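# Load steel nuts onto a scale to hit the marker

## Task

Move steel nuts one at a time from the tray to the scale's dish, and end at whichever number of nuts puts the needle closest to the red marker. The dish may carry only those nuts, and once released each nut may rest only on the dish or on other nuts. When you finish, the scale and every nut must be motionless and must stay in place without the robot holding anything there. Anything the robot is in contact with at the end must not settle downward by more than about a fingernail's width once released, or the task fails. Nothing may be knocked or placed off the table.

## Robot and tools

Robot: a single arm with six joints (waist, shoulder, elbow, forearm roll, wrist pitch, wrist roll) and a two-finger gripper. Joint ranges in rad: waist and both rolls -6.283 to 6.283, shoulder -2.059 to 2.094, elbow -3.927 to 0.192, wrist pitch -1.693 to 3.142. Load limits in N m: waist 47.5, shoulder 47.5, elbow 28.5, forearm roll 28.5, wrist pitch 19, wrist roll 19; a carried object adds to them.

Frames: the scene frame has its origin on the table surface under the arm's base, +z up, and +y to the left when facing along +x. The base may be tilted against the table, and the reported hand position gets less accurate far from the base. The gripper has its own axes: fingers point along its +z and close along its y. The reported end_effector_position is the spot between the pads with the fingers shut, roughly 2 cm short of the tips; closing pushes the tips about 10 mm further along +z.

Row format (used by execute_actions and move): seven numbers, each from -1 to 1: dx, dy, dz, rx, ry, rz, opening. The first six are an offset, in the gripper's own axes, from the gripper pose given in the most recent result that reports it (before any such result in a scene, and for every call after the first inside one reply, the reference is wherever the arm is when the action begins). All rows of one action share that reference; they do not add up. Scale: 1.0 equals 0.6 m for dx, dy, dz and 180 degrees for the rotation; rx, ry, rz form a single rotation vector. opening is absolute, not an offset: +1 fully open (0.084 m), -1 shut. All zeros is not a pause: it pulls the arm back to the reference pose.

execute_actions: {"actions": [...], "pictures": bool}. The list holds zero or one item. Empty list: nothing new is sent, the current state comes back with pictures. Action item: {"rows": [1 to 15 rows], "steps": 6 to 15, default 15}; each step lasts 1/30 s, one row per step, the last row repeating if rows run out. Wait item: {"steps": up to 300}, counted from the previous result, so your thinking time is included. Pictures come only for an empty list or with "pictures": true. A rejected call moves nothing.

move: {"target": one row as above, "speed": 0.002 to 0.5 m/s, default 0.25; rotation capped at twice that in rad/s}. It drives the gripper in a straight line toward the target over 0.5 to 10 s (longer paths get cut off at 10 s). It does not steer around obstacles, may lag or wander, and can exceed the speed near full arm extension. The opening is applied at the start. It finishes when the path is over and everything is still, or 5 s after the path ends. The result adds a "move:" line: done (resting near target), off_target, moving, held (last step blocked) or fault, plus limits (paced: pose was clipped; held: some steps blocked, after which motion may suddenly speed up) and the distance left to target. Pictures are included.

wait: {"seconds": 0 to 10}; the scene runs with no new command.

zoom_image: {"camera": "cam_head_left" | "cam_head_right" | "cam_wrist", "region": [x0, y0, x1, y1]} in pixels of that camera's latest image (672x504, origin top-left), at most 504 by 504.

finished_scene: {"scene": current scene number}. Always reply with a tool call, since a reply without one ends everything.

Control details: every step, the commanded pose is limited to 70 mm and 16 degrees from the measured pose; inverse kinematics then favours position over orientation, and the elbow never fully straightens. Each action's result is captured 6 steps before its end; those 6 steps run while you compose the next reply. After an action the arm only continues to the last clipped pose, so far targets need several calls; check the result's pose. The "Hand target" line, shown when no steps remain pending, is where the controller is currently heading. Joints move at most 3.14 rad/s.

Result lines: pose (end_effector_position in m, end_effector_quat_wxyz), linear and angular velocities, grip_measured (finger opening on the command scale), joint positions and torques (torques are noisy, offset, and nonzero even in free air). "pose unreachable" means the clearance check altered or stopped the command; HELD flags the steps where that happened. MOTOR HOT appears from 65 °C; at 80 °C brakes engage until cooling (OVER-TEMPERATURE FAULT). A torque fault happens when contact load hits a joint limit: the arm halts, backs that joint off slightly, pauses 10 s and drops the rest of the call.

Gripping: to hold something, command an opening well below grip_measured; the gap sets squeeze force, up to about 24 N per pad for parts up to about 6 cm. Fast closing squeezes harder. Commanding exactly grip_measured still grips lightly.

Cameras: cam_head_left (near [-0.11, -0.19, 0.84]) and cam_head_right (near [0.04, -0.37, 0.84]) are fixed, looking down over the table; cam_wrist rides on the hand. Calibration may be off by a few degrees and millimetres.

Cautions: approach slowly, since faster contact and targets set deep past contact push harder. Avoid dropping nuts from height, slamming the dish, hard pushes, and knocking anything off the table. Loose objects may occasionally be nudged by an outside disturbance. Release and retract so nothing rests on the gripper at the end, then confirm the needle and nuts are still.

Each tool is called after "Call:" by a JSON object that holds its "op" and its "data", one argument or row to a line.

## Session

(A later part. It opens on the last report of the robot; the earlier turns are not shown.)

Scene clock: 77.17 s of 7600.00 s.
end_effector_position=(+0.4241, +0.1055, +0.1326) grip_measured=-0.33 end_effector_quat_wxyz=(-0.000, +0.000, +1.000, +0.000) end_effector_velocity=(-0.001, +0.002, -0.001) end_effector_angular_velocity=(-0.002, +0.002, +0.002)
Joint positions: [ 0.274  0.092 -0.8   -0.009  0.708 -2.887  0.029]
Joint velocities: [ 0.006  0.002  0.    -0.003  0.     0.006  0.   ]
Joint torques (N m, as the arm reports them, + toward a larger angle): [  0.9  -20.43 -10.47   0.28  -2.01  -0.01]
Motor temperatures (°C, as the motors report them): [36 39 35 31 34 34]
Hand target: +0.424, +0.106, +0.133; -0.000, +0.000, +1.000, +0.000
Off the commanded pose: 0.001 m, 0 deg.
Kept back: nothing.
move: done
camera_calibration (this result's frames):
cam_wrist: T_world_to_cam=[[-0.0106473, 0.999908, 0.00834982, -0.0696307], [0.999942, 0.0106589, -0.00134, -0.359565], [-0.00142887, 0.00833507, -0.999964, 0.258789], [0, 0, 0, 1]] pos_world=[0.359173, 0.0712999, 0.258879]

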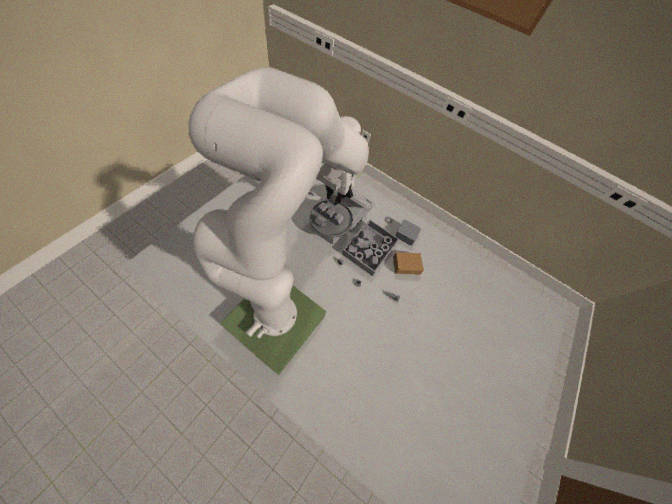

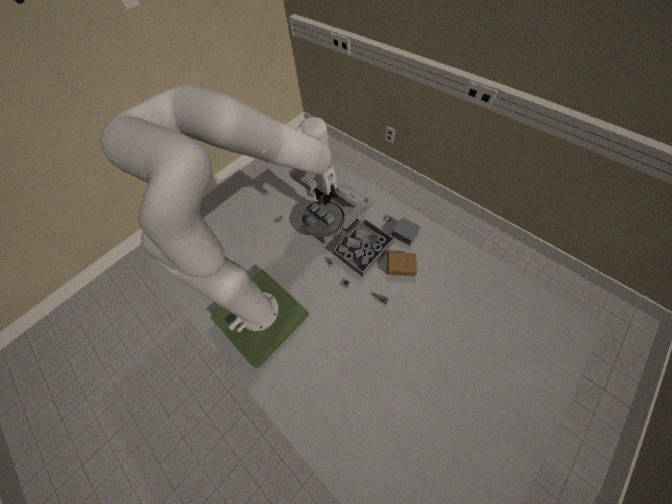

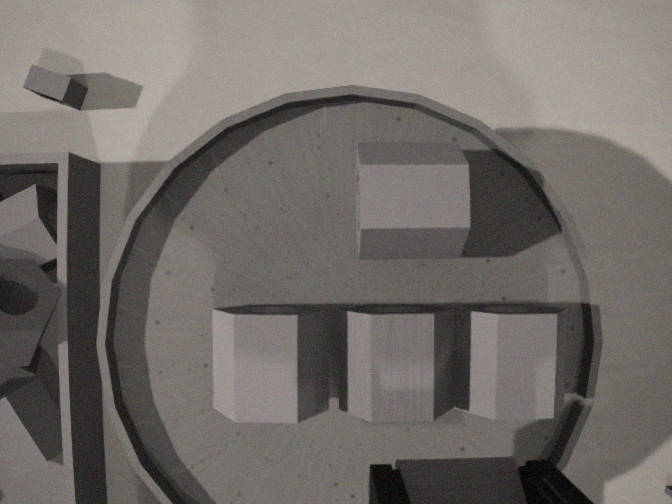

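Call:
{"op": "move", "data": {
  "target": [0, 0, 0.0595, 0, 0, 0, -0.7],
  "speed": 0.04
}}

Scene clock: 78.63 s of 7600.00 s.
end_effector_position=(+0.4242, +0.1057, +0.0973) grip_measured=-0.33 end_effector_quat_wxyz=(+0.000, +0.000, +1.000, +0.000) end_effector_velocity=(+0.000, -0.000, -0.002) end_effector_angular_velocity=(-0.000, -0.000, +0.000)
Joint positions: [ 0.273  0.175 -0.781 -0.009  0.605 -2.887  0.03 ]
Joint velocities: [-0.     0.006  0.001 -0.001 -0.006  0.    -0.   ]
Joint torques (N m, as the arm reports them, + toward a larger angle): [  0.94 -20.42  -9.7    0.44  -2.36   0.  ]
Motor temperatures (°C, as the motors report them): [36 39 35 31 34 34]
Hand target: +0.424, +0.106, +0.097; -0.000, +0.000, +1.000, +0.000
Off the commanded pose: 0.000 m, 0 deg.
Kept back: nothing.
move: done
camera_calibration (this result's frames):
cam_wrist: T_world_to_cam=[[-0.010756, 0.999905, 0.00856237, -0.0694288], [0.999941, 0.0107665, -0.00118488, -0.359677], [-0.00127696, 0.00854912, -0.999963, 0.223447], [0, 0, 0, 1]] pos_world=[0.359194, 0.0713845, 0.223607]

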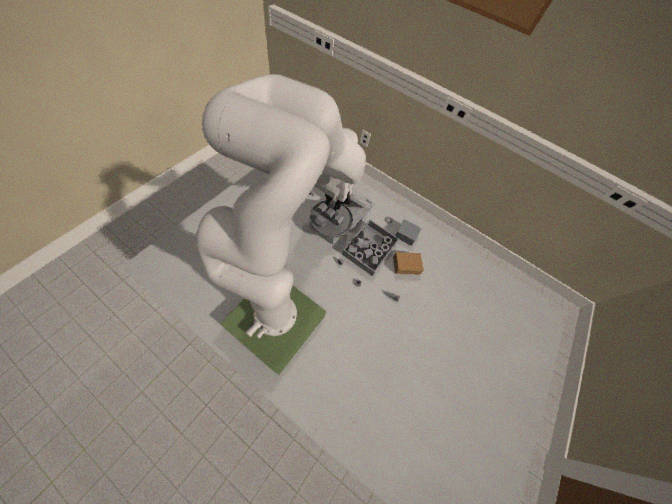

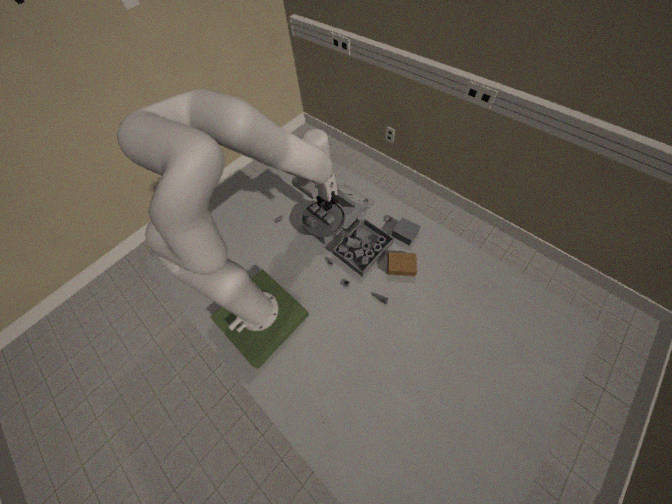

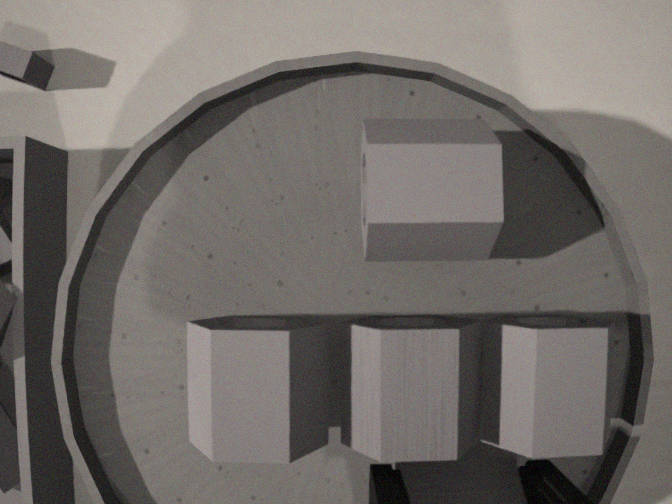

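Call:
{"op": "execute_actions", "data": {
  "actions": [
    {"rows": [[0,0,0,0,0,0,-0.05],[0,0,0,0,0,0,-0.05],[0,0,0,0,0,0,-0.05],[0,0,0,0,0,0,-0.05],[0,0,0,0,0,0,-0.05],[0,0,0,0,0,0,-0.05],[0,0,0,0,0,0,-0.05],[0,0,-0.003,0,0,0,-0.05],[0,0,-0.008,0,0,0,-0.05],[0,0,-0.015,0,0,0,-0.05],[0,0,-0.024,0,0,0,-0.05],[0,0,-0.034,0,0,0,-0.05],[0,0,-0.044,0,0,0,-0.05],[0,0,-0.052,0,0,0,-0.05],[0,0,-0.058,0,0,0,-0.05]], "steps": 15}
  ]
}}

Scene clock: 79.20 s of 7600.00 s.
end_effector_position=(+0.4242, +0.1057, +0.0976) grip_measured=-0.06 end_effector_quat_wxyz=(-0.000, +0.000, +1.000, +0.000) end_effector_velocity=(-0.006, -0.002, +0.012) end_effector_angular_velocity=(-0.005, +0.020, -0.002)
Joint positions: [ 0.273  0.175 -0.781 -0.009  0.606 -2.887  0.041]
Joint velocities: [-0.    -0.039  0.001  0.001  0.058  0.001  0.001]
Joint torques (N m, as the arm reports them, + toward a larger angle): [  0.99 -22.83  -9.74   0.64  -1.88   0.05]
Motor temperatures (°C, as the motors report them): [36 39 35 31 34 34]
Steps of this call (steps 1 to 8: nothing new was sent; steps 9 to 17: the first 9 steps of this action). Readings (end_effector_position):
9: (+0.4242, +0.1057, +0.0970)
10: (+0.4242, +0.1057, +0.0971)
12: (+0.4244, +0.1057, +0.0972)
16: (+0.4243, +0.1057, +0.0974)
17: the state above

Call:
{"op": "move", "data": {
  "target": [-0.0722, -0.3803, 0.03, 0, 0, 0, 0.07],
  "speed": 0.3
}}

Scene clock: 81.93 s of 7600.00 s.
end_effector_position=(+0.4664, -0.1217, +0.0793) grip_measured=+0.06 end_effector_quat_wxyz=(-0.000, +0.000, +1.000, +0.001) end_effector_velocity=(+0.001, -0.003, -0.001) end_effector_angular_velocity=(+0.001, -0.001, -0.001)
Joint positions: [-0.227  0.335 -0.952 -0.005  0.614 -3.391  0.047]
Joint velocities: [-0.005  0.006 -0.007  0.002  0.001 -0.005 -0.   ]
Joint torques (N m, as the arm reports them, + toward a larger angle): [  0.55 -24.    -9.35   0.52  -1.98  -0.14]
Motor temperatures (°C, as the motors report them): [36 39 35 31 34 34]
Hand target: +0.466, -0.122, +0.079; -0.000, +0.000, +1.000, +0.001
Off your previous action's commanded pose: 0.019 m, 0 deg at its last step (step 6 of this call).
Off the commanded pose: 0.001 m, 0 deg.
Kept back: nothing.
move: done
camera_calibration (this result's frames):
cam_wrist: T_world_to_cam=[[-0.0112723, 0.999886, 0.0100394, 0.158608], [0.999935, 0.0112895, -0.00165812, -0.399349], [-0.00177127, 0.01002, -0.999948, 0.207789], [0, 0, 0, 1]] pos_world=[0.401479, -0.156164, 0.205524]

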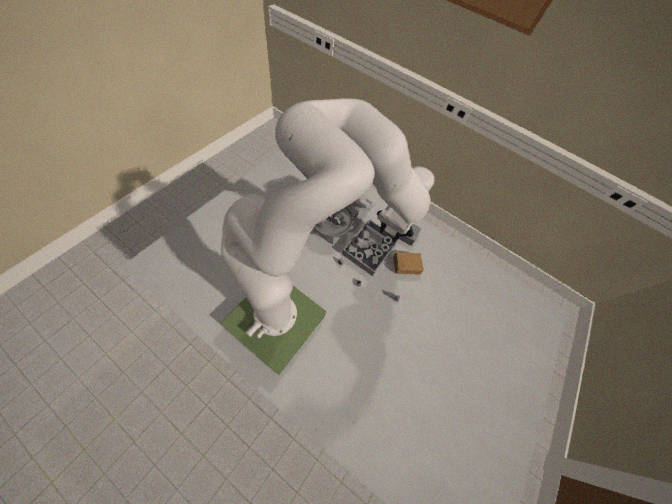

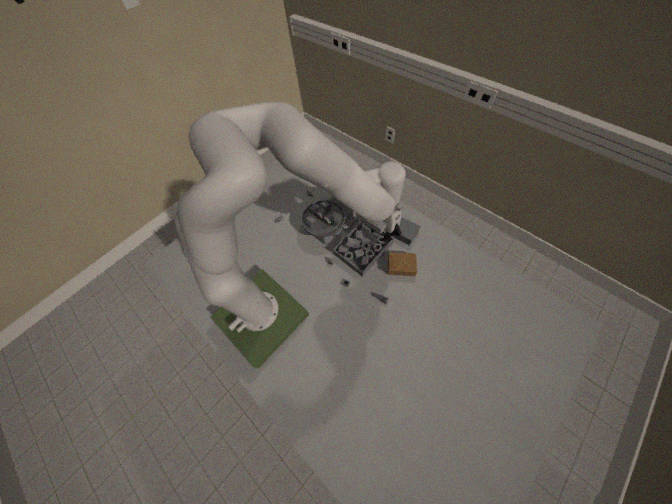

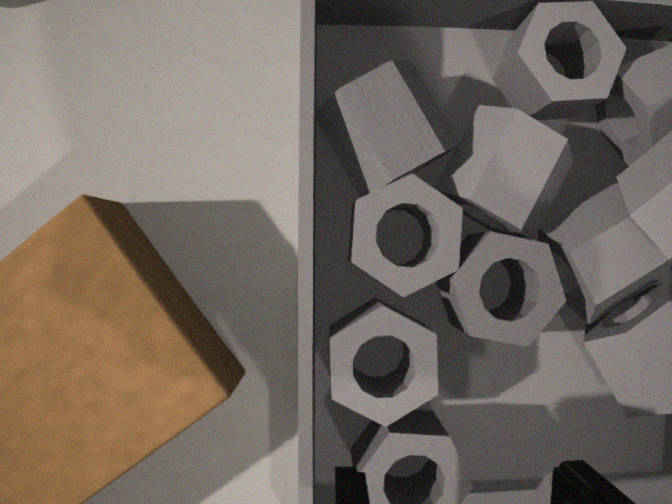

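Call:
{"op": "move", "data": {
  "target": [0, -0.0065, 0.03, 0, 0, 0, 0.07],
  "speed": 0.05
}}

Scene clock: 83.00 s of 7600.00 s.
end_effector_position=(+0.4665, -0.1255, +0.0615) grip_measured=+0.06 end_effector_quat_wxyz=(-0.000, +0.000, +1.000, +0.001) end_effector_velocity=(+0.001, -0.000, -0.001) end_effector_angular_velocity=(-0.000, -0.001, +0.001)
Joint positions: [-0.235  0.38  -0.955 -0.006  0.571 -3.399  0.047]
Joint velocities: [ 0.     0.004 -0.001 -0.    -0.004 -0.001  0.   ]
Joint torques (N m, as the arm reports them, + toward a larger angle): [  0.72 -24.17  -8.91   0.55  -1.77   0.02]
Motor temperatures (°C, as the motors report them): [36 39 35 31 34 34]
Hand target: +0.466, -0.125, +0.061; -0.000, +0.000, +1.000, +0.001
Off the commanded pose: 0.000 m, 0 deg.
Kept back: nothing.
move: done
camera_calibration (this result's frames):
cam_wrist: T_world_to_cam=[[-0.0113369, 0.999885, 0.0100631, 0.162618], [0.999935, 0.0113513, -0.00137196, -0.399444], [-0.00148603, 0.0100469, -0.999948, 0.189974], [0, 0, 0, 1]] pos_world=[0.401544, -0.159974, 0.18778]

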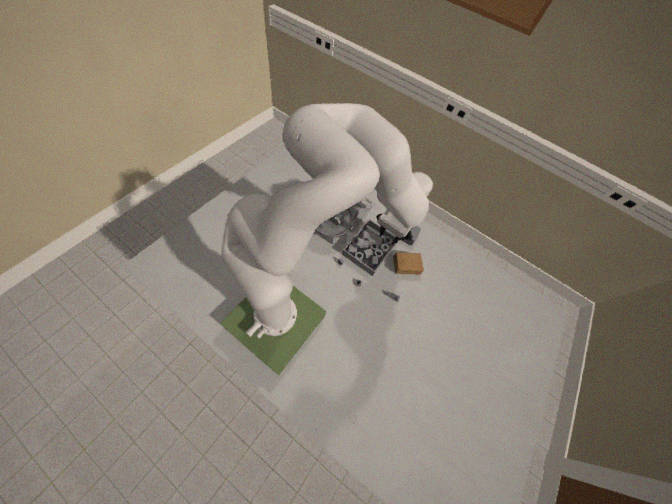

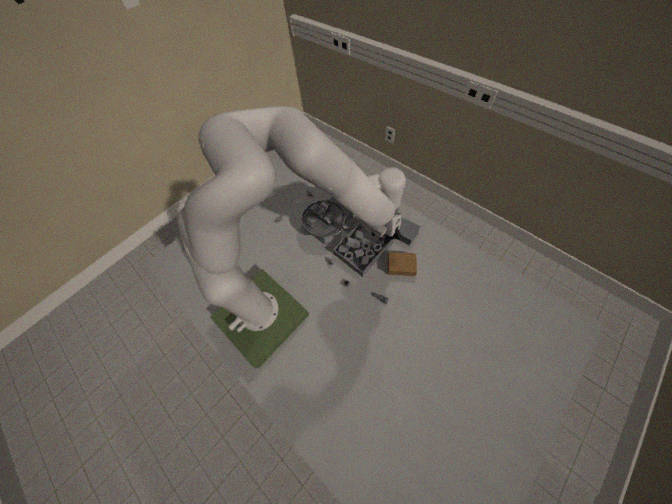

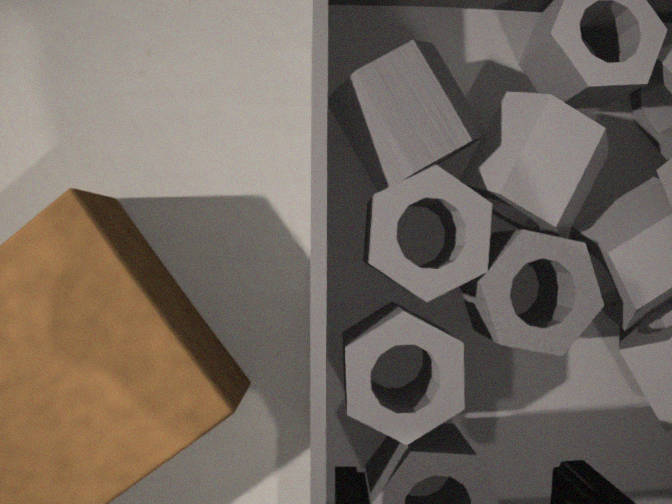

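Call:
{"op": "move", "data": {
  "target": [0, 0.0005, 0.035, 0, 0, 0, 0.07],
  "speed": 0.03
}}

Scene clock: 84.23 s of 7600.00 s.
end_effector_position=(+0.4692, -0.1258, +0.0438) grip_measured=+0.06 end_effector_quat_wxyz=(+0.004, +0.000, +1.000, -0.000) end_effector_velocity=(+0.000, -0.000, -0.002) end_effector_angular_velocity=(-0.001, -0.001, +0.001)
Joint positions: [-0.235  0.429 -0.96  -0.006  0.521 -3.398  0.047]
Joint velocities: [-0.     0.005  0.    -0.002 -0.007 -0.     0.   ]
Joint torques (N m, as the arm reports them, + toward a larger angle): [  1.23 -12.21  -5.01   0.79  -1.35  -0.39]
Motor temperatures (°C, as the motors report them): [36 39 35 31 34 34]
Hand target: +0.467, -0.125, +0.041; -0.000, +0.000, +1.000, +0.001
Off the commanded pose: 0.004 m, 0 deg.
Kept back: nothing.
move: off_target
camera_calibration (this result's frames):
cam_wrist: T_world_to_cam=[[-0.0113203, 0.999903, 0.00805932, 0.16327], [0.999919, 0.0112729, 0.00589819, -0.402449], [0.00580677, 0.00812543, -0.99995, 0.168536], [0, 0, 0, 1]] pos_world=[0.403286, -0.160087, 0.169585]

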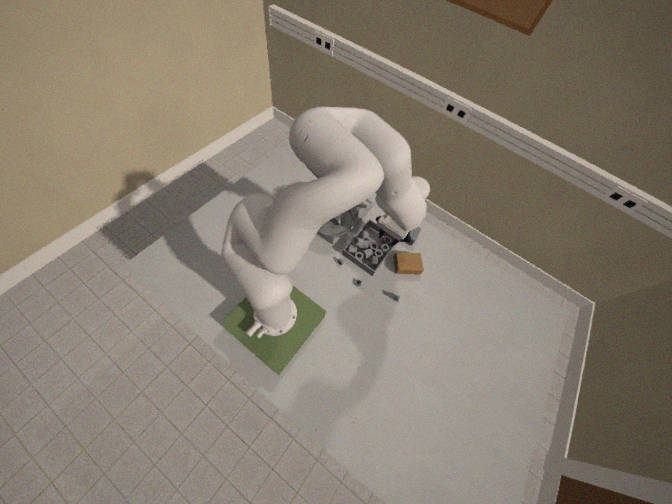

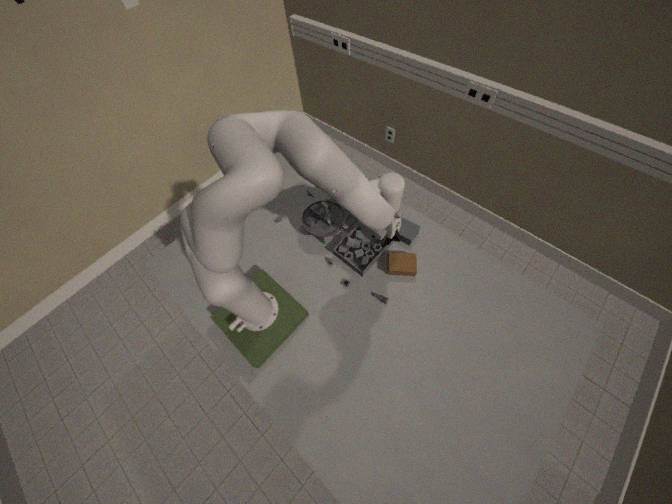

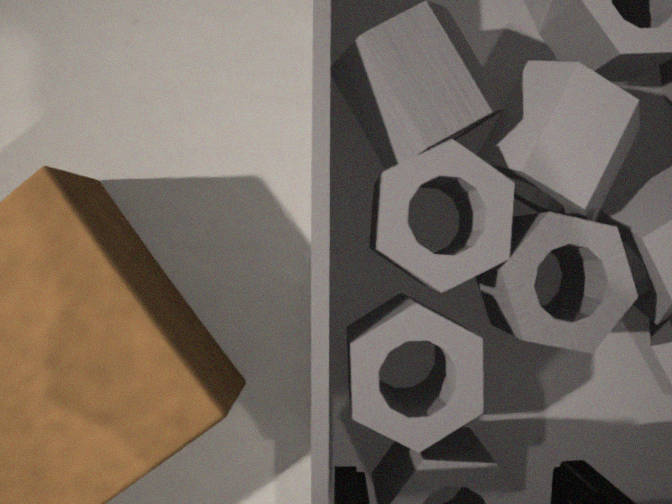

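Call:
{"op": "move", "data": {
  "target": [0.004, 0.001, -0.007, 0, 0, 0, 0.07],
  "speed": 0.02
}}

Call:
{"op": "move", "data": {
  "target": [0, 0.02, 0.003, 0, 0, 0, 0.07],
  "speed": 0.02
}}

Scene clock: 85.20 s of 7600.00 s.
end_effector_position=(+0.4642, -0.1246, +0.0455) grip_measured=+0.06 end_effector_quat_wxyz=(+0.000, +0.000, +1.000, +0.001) end_effector_velocity=(-0.000, -0.000, +0.002) end_effector_angular_velocity=(-0.000, -0.001, -0.002)
Joint positions: [-0.235  0.415 -0.946 -0.006  0.528 -3.398  0.047]
Joint velocities: [-0.    -0.005  0.001  0.     0.003  0.001 -0.   ]
Joint torques (N m, as the arm reports them, + toward a larger angle): [  0.9  -21.74  -7.02   0.33  -0.85   0.09]
Motor temperatures (°C, as the motors report them): [36 39 35 31 34 34]
Hand target: +0.467, -0.125, +0.048; +0.004, +0.000, +1.000, -0.000
Off the commanded pose: 0.004 m, 0 deg.
Kept back: nothing.
move: off_target
camera_calibration (this result's frames):
cam_wrist: T_world_to_cam=[[-0.0110997, 0.999888, 0.0100336, 0.161724], [0.999938, 0.0111097, -0.00093686, -0.39728], [-0.00104822, 0.0100226, -0.999949, 0.173722], [0, 0, 0, 1]] pos_world=[0.399233, -0.159034, 0.171718]

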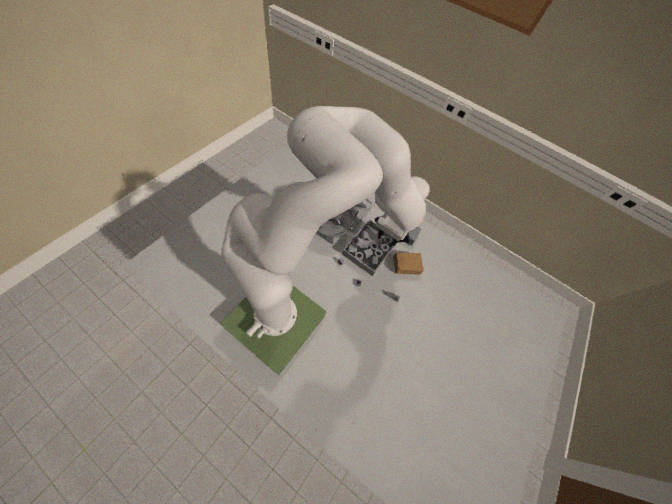

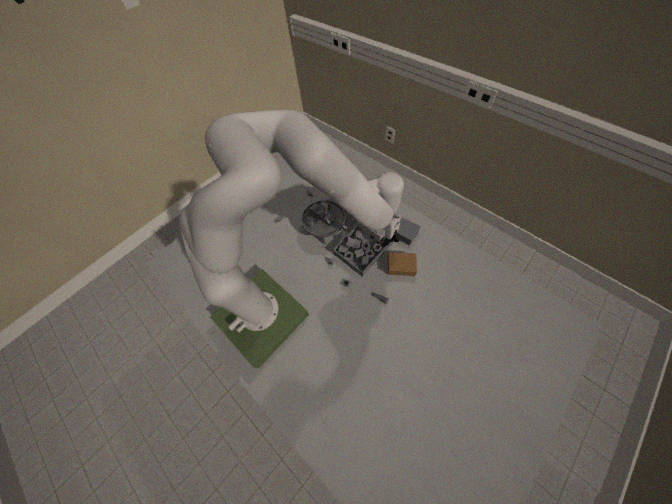

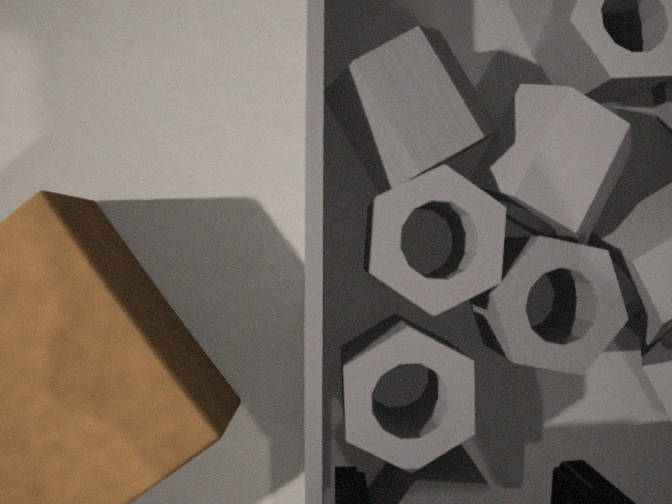

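Scene clock: 86.07 s of 7600.00 s.
end_effector_position=(+0.4642, -0.1127, +0.0437) grip_measured=+0.06 end_effector_quat_wxyz=(+0.000, +0.000, +1.000, +0.001) end_effector_velocity=(+0.001, +0.002, +0.001) end_effector_angular_velocity=(-0.000, -0.003, -0.003)
Joint positions: [-0.211  0.413 -0.935 -0.006  0.519 -3.373  0.047]
Joint velocities: [ 0.004 -0.003  0.001  0.001 -0.001  0.006 -0.   ]
Joint torques (N m, as the arm reports them, + toward a larger angle): [  1.31 -24.24  -8.46   0.62  -1.74  -0.13]
Motor temperatures (°C, as the motors report them): [36 39 35 31 34 34]
Hand target: +0.464, -0.113, +0.044; +0.000, +0.000, +1.000, +0.001
Off the commanded pose: 0.000 m, 0 deg.
Kept back: nothing.
move: done
camera_calibration (this result's frames):
cam_wrist: T_world_to_cam=[[-0.011146, 0.999888, 0.0100292, 0.149954], [0.999937, 0.0111574, -0.00108308, -0.3974], [-0.00119486, 0.0100165, -0.999949, 0.171855], [0, 0, 0, 1]] pos_world=[0.399252, -0.147224, 0.169912]

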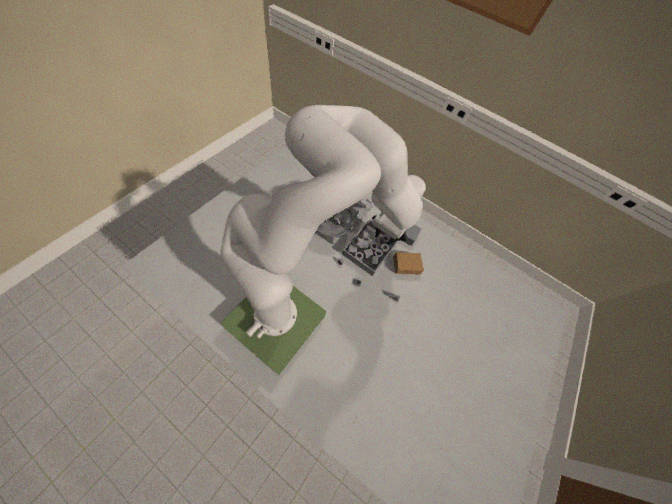

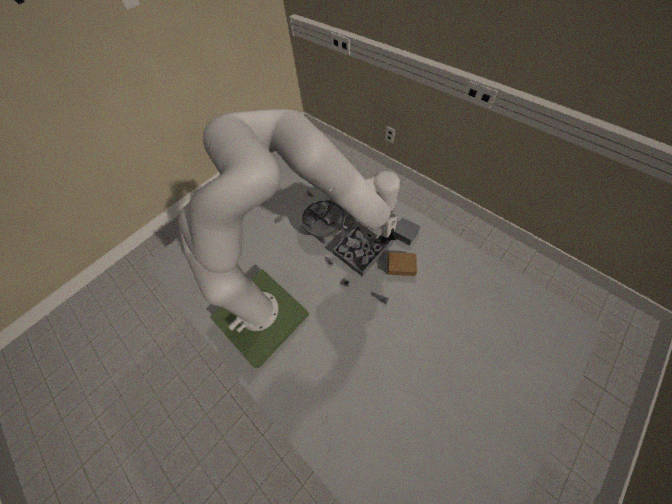

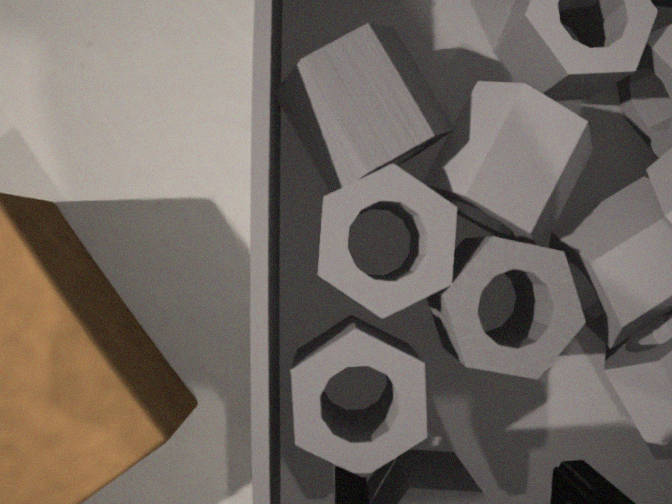

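Call:
{"op": "move", "data": {
  "target": [-0.005, 0.015, 0.005, 0, 0, 0, -0.1],
  "speed": 0.02
}}

Scene clock: 87.07 s of 7600.00 s.
end_effector_position=(+0.4672, -0.1039, +0.0407) grip_measured=-0.11 end_effector_quat_wxyz=(+0.000, +0.000, +1.000, +0.001) end_effector_velocity=(+0.001, +0.001, -0.000) end_effector_angular_velocity=(-0.000, -0.002, -0.001)
Joint positions: [-0.192  0.423 -0.939 -0.006  0.513 -3.354  0.039]
Joint velocities: [ 0.003  0.001 -0.001 -0.    -0.002  0.004 -0.   ]
Joint torques (N m, as the arm reports them, + toward a larger angle): [  1.01 -24.14  -8.35   0.49  -1.86  -0.05]
Motor temperatures (°C, as the motors report them): [36 39 35 31 34 34]
Hand target: +0.467, -0.104, +0.041; +0.000, +0.000, +1.000, +0.001
Off the commanded pose: 0.000 m, 0 deg.
Kept back: nothing.
move: done
camera_calibration (this result's frames):
cam_wrist: T_world_to_cam=[[-0.0111482, 0.999888, 0.00999772, 0.141165], [0.999937, 0.01116, -0.00112204, -0.400475], [-0.00123349, 0.00998458, -0.999949, 0.168845], [0, 0, 0, 1]] pos_world=[0.402232, -0.138365, 0.166976]

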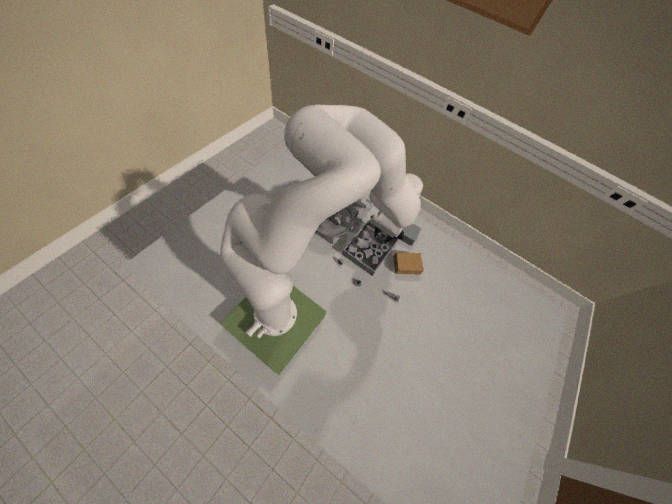

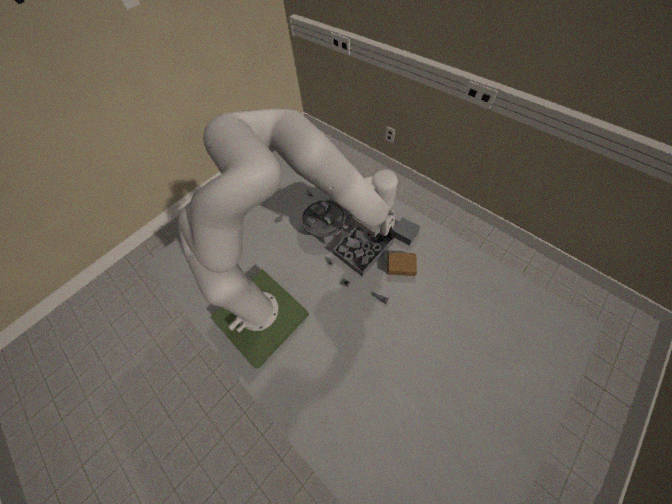

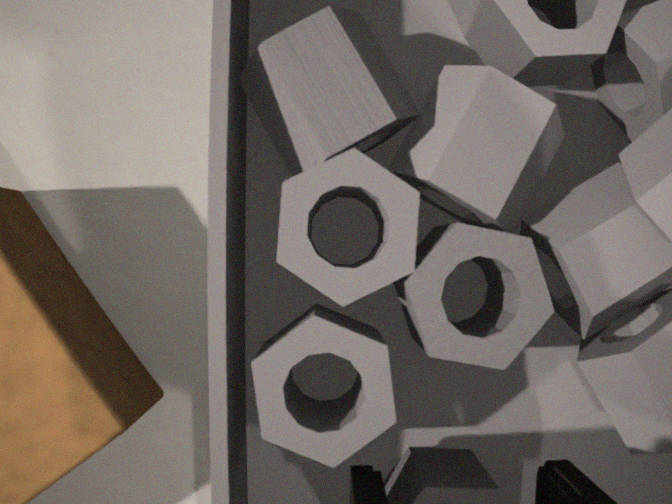

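Call:
{"op": "execute_actions", "data": {
  "actions": [
    {"rows": [[0,-0.001,0,0,0,0,-0.15],[0,-0.002,0,0,0,0,-0.2],[0,-0.003,0,0,0,0,-0.25],[0,-0.003,0,0,0,0,-0.35],[0,-0.003,0,0,0,0,-0.45],[0,-0.003,0,0,0,0,-0.6]], "steps": 15}
  ],
  "pictures": true
}}

Scene clock: 87.70 s of 7600.00 s.
end_effector_position=(+0.4674, -0.1053, +0.0409) grip_measured=-0.27 end_effector_quat_wxyz=(+0.000, +0.000, +1.000, +0.001) end_effector_velocity=(+0.001, -0.003, +0.002) end_effector_angular_velocity=(-0.001, -0.004, -0.001)
Joint positions: [-0.194  0.423 -0.941 -0.006  0.514 -3.357  0.032]
Joint velocities: [-0.005 -0.001 -0.003  0.     0.    -0.004  0.   ]
Joint torques (N m, as the arm reports them, + toward a larger angle): [  0.02 -23.43  -8.21   0.49  -1.87  -0.11]
Motor temperatures (°C, as the motors report them): [36 39 35 31 34 34]
Steps of this call (steps 1 to 10: nothing new was sent; steps 11 to 19: the first 9 steps of this action). Readings (end_effector_position):
11: (+0.4673, -0.1038, +0.0407)
12: (+0.4673, -0.1039, +0.0408)
14: (+0.4673, -0.1045, +0.0408)
18: (+0.4674, -0.1052, +0.0409)
19: the state above
camera_calibration (this result's frames):
cam_wrist: T_world_to_cam=[[-0.0114759, 0.999885, 0.0099558, 0.142751], [0.999934, 0.0114832, -0.000678896, -0.400646], [-0.000793142, 0.00994736, -0.99995, 0.168815], [0, 0, 0, 1]] pos_world=[0.402391, -0.139813, 0.167114]

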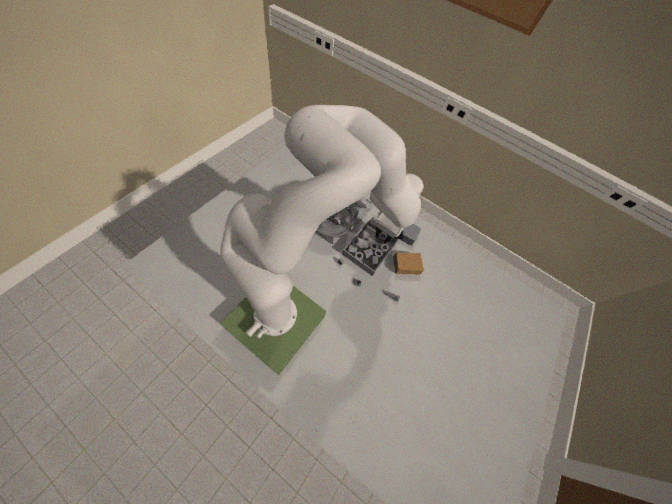

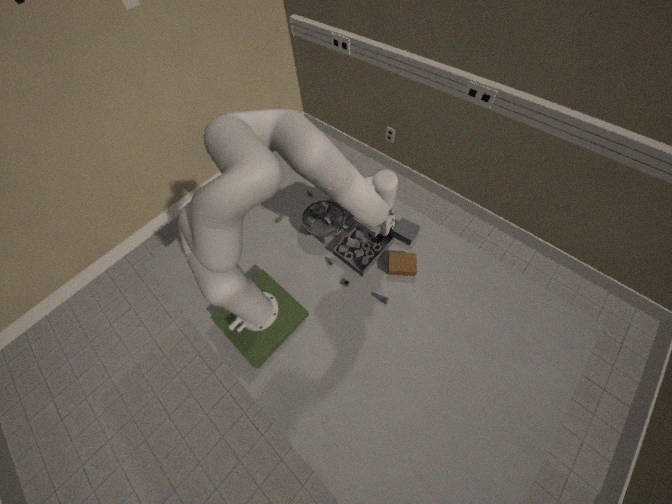

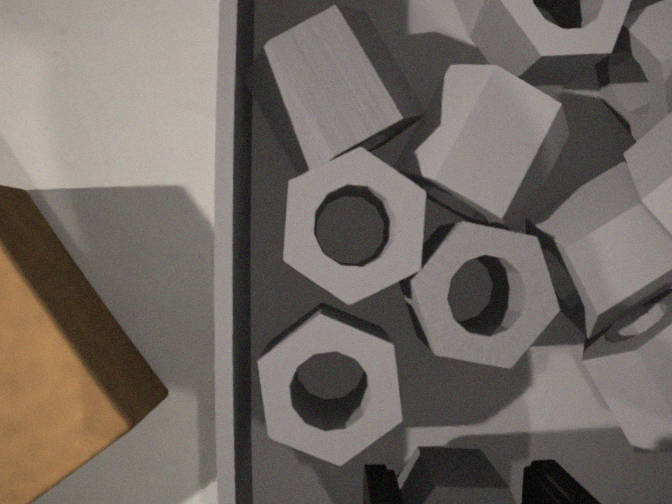

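Gripped corner-to-corner. Lift.

Call:
{"op": "move", "data": {
  "target": [0, 0.03, -0.155, 0, 0, 0, -0.7],
  "speed": 0.15
}}

Scene clock: 89.03 s of 7600.00 s.
end_effector_position=(+0.4670, -0.0878, +0.1332) grip_measured=-0.27 end_effector_quat_wxyz=(-0.000, +0.000, +1.000, +0.001) end_effector_velocity=(+0.002, +0.000, +0.005) end_effector_angular_velocity=(-0.002, -0.006, +0.001)
Joint positions: [-0.157  0.198 -0.947 -0.005  0.747 -3.321  0.032]
Joint velocities: [ 0.001 -0.007 -0.006 -0.001  0.006  0.001  0.   ]
Joint torques (N m, as the arm reports them, + toward a larger angle): [  0.89 -23.4  -10.43   0.6   -1.9   -0.03]
Motor temperatures (°C, as the motors report them): [36 39 35 31 34 34]
Hand target: +0.467, -0.088, +0.134; +0.000, +0.000, +1.000, +0.001
Off your previous action's commanded pose: 0.000 m, 0 deg at its last step (step 6 of this call).
Off the commanded pose: 0.001 m, 0 deg.
Kept back: nothing.
move: done
camera_calibration (this result's frames):
cam_wrist: T_world_to_cam=[[-0.0110929, 0.999892, 0.00964729, 0.124123], [0.999937, 0.011111, -0.00182459, -0.400255], [-0.00193158, 0.00962644, -0.999952, 0.261424], [0, 0, 0, 1]] pos_world=[0.402111, -0.122179, 0.259483]

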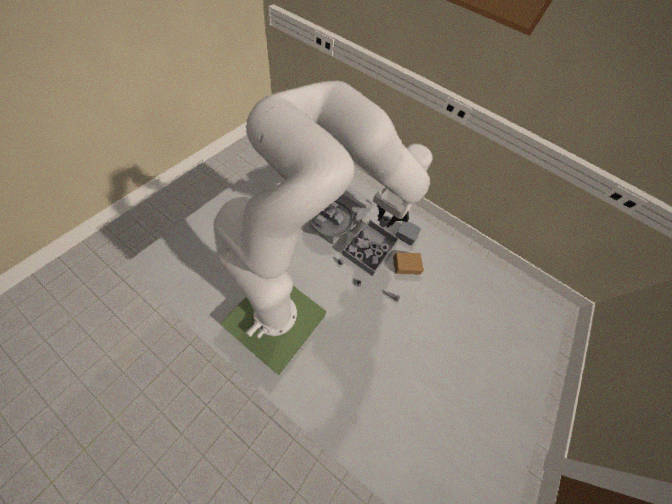

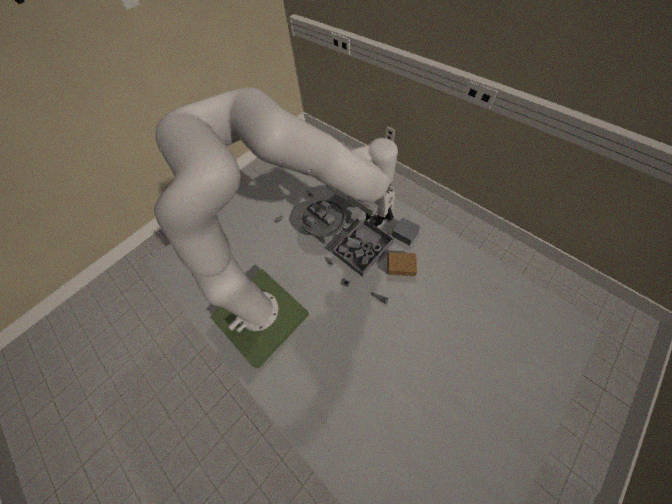

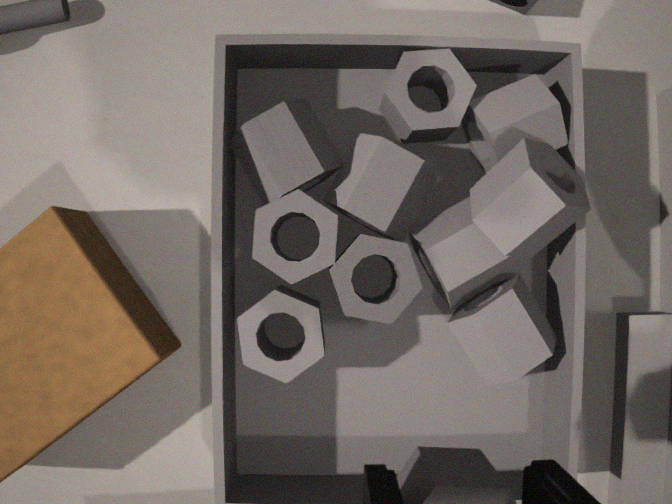

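Call:
{"op": "move", "data": {
  "target": [0.13, 0.3313, -0.013, 0, 0, 0, -0.7],
  "speed": 0.25
}}

Scene clock: 90.77 s of 7600.00 s.
end_effector_position=(+0.3900, +0.1105, +0.1413) grip_measured=-0.27 end_effector_quat_wxyz=(+0.000, +0.000, +1.000, +0.000) end_effector_velocity=(-0.000, +0.002, +0.000) end_effector_angular_velocity=(-0.002, -0.001, +0.001)
Joint positions: [ 0.306 -0.024 -0.689 -0.009  0.713 -2.854  0.032]
Joint velocities: [ 0.006 -0.001 -0.    -0.004  0.     0.007  0.   ]
Joint torques (N m, as the arm reports them, + toward a larger angle): [  0.77 -18.19 -10.44   0.27  -2.02   0.05]
Motor temperatures (°C, as the motors report them): [36 39 35 31 34 34]
Hand target: +0.390, +0.111, +0.141; +0.000, +0.000, +1.000, -0.000
Off the commanded pose: 0.001 m, 0 deg.
Kept back: nothing.
move: done
camera_calibration (this result's frames):
cam_wrist: T_world_to_cam=[[-0.0107231, 0.999909, 0.00823951, -0.0749951], [0.999942, 0.0107336, -0.00123664, -0.325482], [-0.00132496, 0.00822576, -0.999965, 0.267381], [0, 0, 0, 1]] pos_world=[0.325013, 0.0762824, 0.267587]

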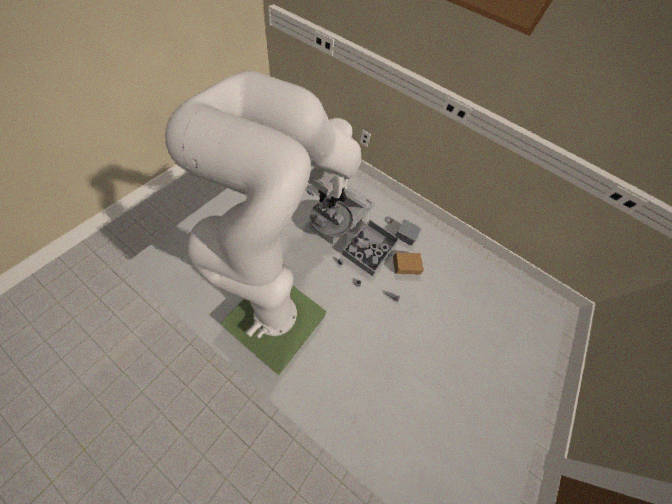

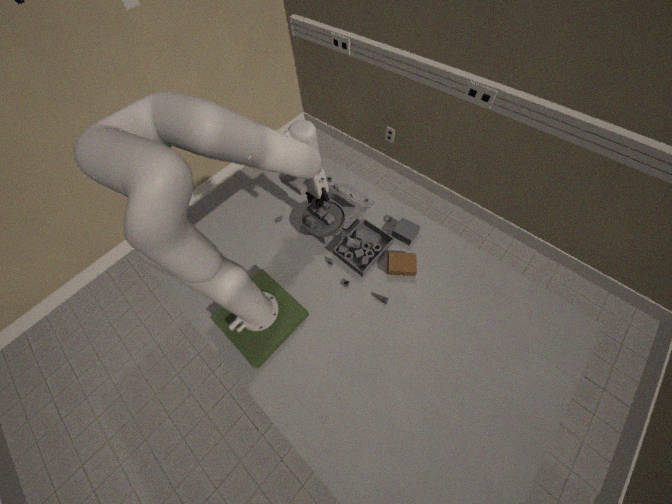

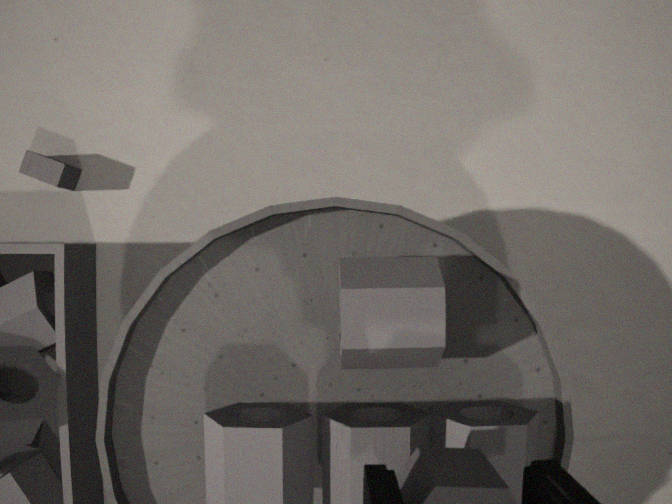

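Call:
{"op": "move", "data": {
  "target": [0, 0, 0.027, 0, 0, 0, -0.7],
  "speed": 0.025
}}

Scene clock: 92.57 s of 7600.00 s.
end_effector_position=(+0.3904, +0.1107, +0.1258) grip_measured=-0.27 end_effector_quat_wxyz=(+0.001, +0.000, +1.000, +0.000) end_effector_velocity=(-0.001, -0.000, -0.003) end_effector_angular_velocity=(-0.000, +0.001, +0.002)
Joint positions: [ 0.306  0.014 -0.677 -0.009  0.662 -2.854  0.032]
Joint velocities: [ 0.     0.005  0.003 -0.    -0.007 -0.001  0.   ]
Joint torques (N m, as the arm reports them, + toward a larger angle): [  0.9  -17.    -9.16   0.46  -2.18  -0.04]
Motor temperatures (°C, as the motors report them): [36 39 35 31 34 34]
Hand target: +0.390, +0.111, +0.125; +0.000, +0.000, +1.000, +0.000
Off the commanded pose: 0.001 m, 0 deg.
Kept back: nothing.
move: done
camera_calibration (this result's frames):
cam_wrist: T_world_to_cam=[[-0.0107887, 0.999904, 0.00865591, -0.0750464], [0.999942, 0.010789, 0.0000060266, -0.32607], [-0.0000873626, 0.00865547, -0.999963, 0.251361], [0, 0, 0, 1]] pos_world=[0.325264, 0.0763815, 0.252003]

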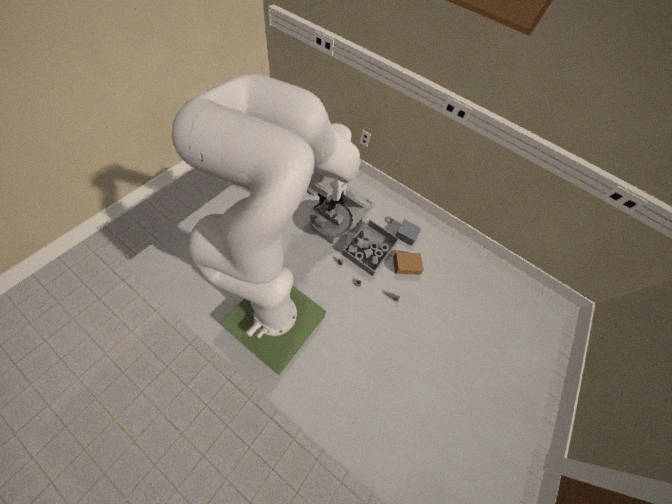

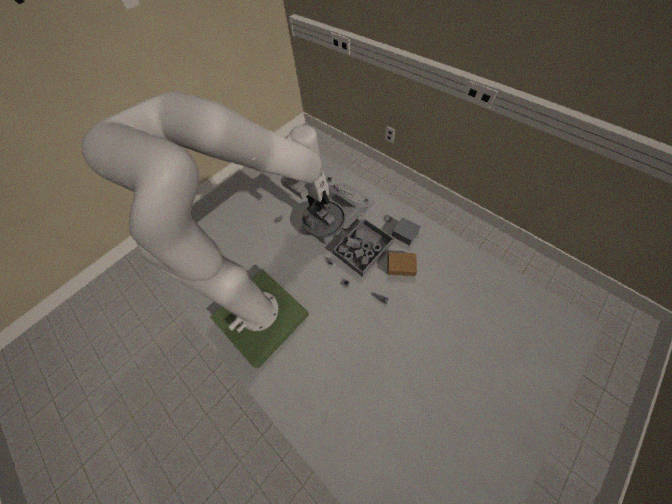

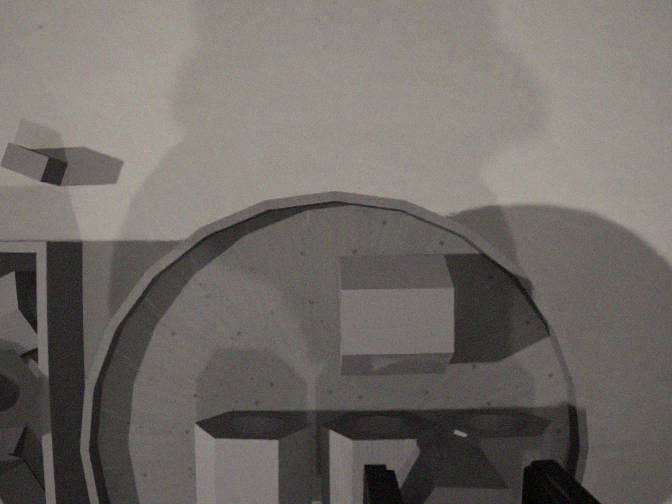

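Call:
{"op": "execute_actions", "data": {
  "actions": [
    {"rows": [[0,0,-0.001,0,0,0,-0.7],[0,0,-0.0015,0,0,0,-0.7],[0,0,-0.0015,0,0,0,-0.3],[0,0,-0.0015,0,0,0,0.05],[0,0,-0.0015,0,0,0,0.05],[0,0,-0.0015,0,0,0,0.05],[0,0,-0.0015,0,0,0,0.05],[0,0,-0.0015,0,0,0,0.05],[0,0,-0.0015,0,0,0,0.05],[0,0,-0.005,0,0,0,0.05],[0,0,-0.012,0,0,0,0.05],[0,0,-0.022,0,0,0,0.05],[0,0,-0.033,0,0,0,0.05],[0,0,-0.043,0,0,0,0.05],[0,0,-0.05,0,0,0,0.05]], "steps": 15}
  ]
}}

Scene clock: 93.07 s of 7600.00 s.
end_effector_position=(+0.3900, +0.1106, +0.1261) grip_measured=+0.03 end_effector_quat_wxyz=(+0.000, +0.000, +1.000, +0.000) end_effector_velocity=(+0.002, +0.001, +0.003) end_effector_angular_velocity=(+0.001, -0.005, +0.000)
Joint positions: [ 0.306  0.012 -0.677 -0.009  0.665 -2.854  0.045]
Joint velocities: [ 0.    -0.004 -0.006  0.     0.005  0.     0.01 ]
Joint torques (N m, as the arm reports them, + toward a larger angle): [  0.75 -18.39  -9.94   0.62  -2.02  -0.03]
Motor temperatures (°C, as the motors report them): [36 39 35 31 34 34]
Steps of this call (steps 1 to 6: nothing new was sent; steps 7 to 15: the first 9 steps of this action). Readings (end_effector_position):
7: (+0.3903, +0.1106, +0.1254)
8: (+0.3902, +0.1106, +0.1255)
10: (+0.3902, +0.1106, +0.1259)
14: (+0.3899, +0.1105, +0.1260)
15: the state above


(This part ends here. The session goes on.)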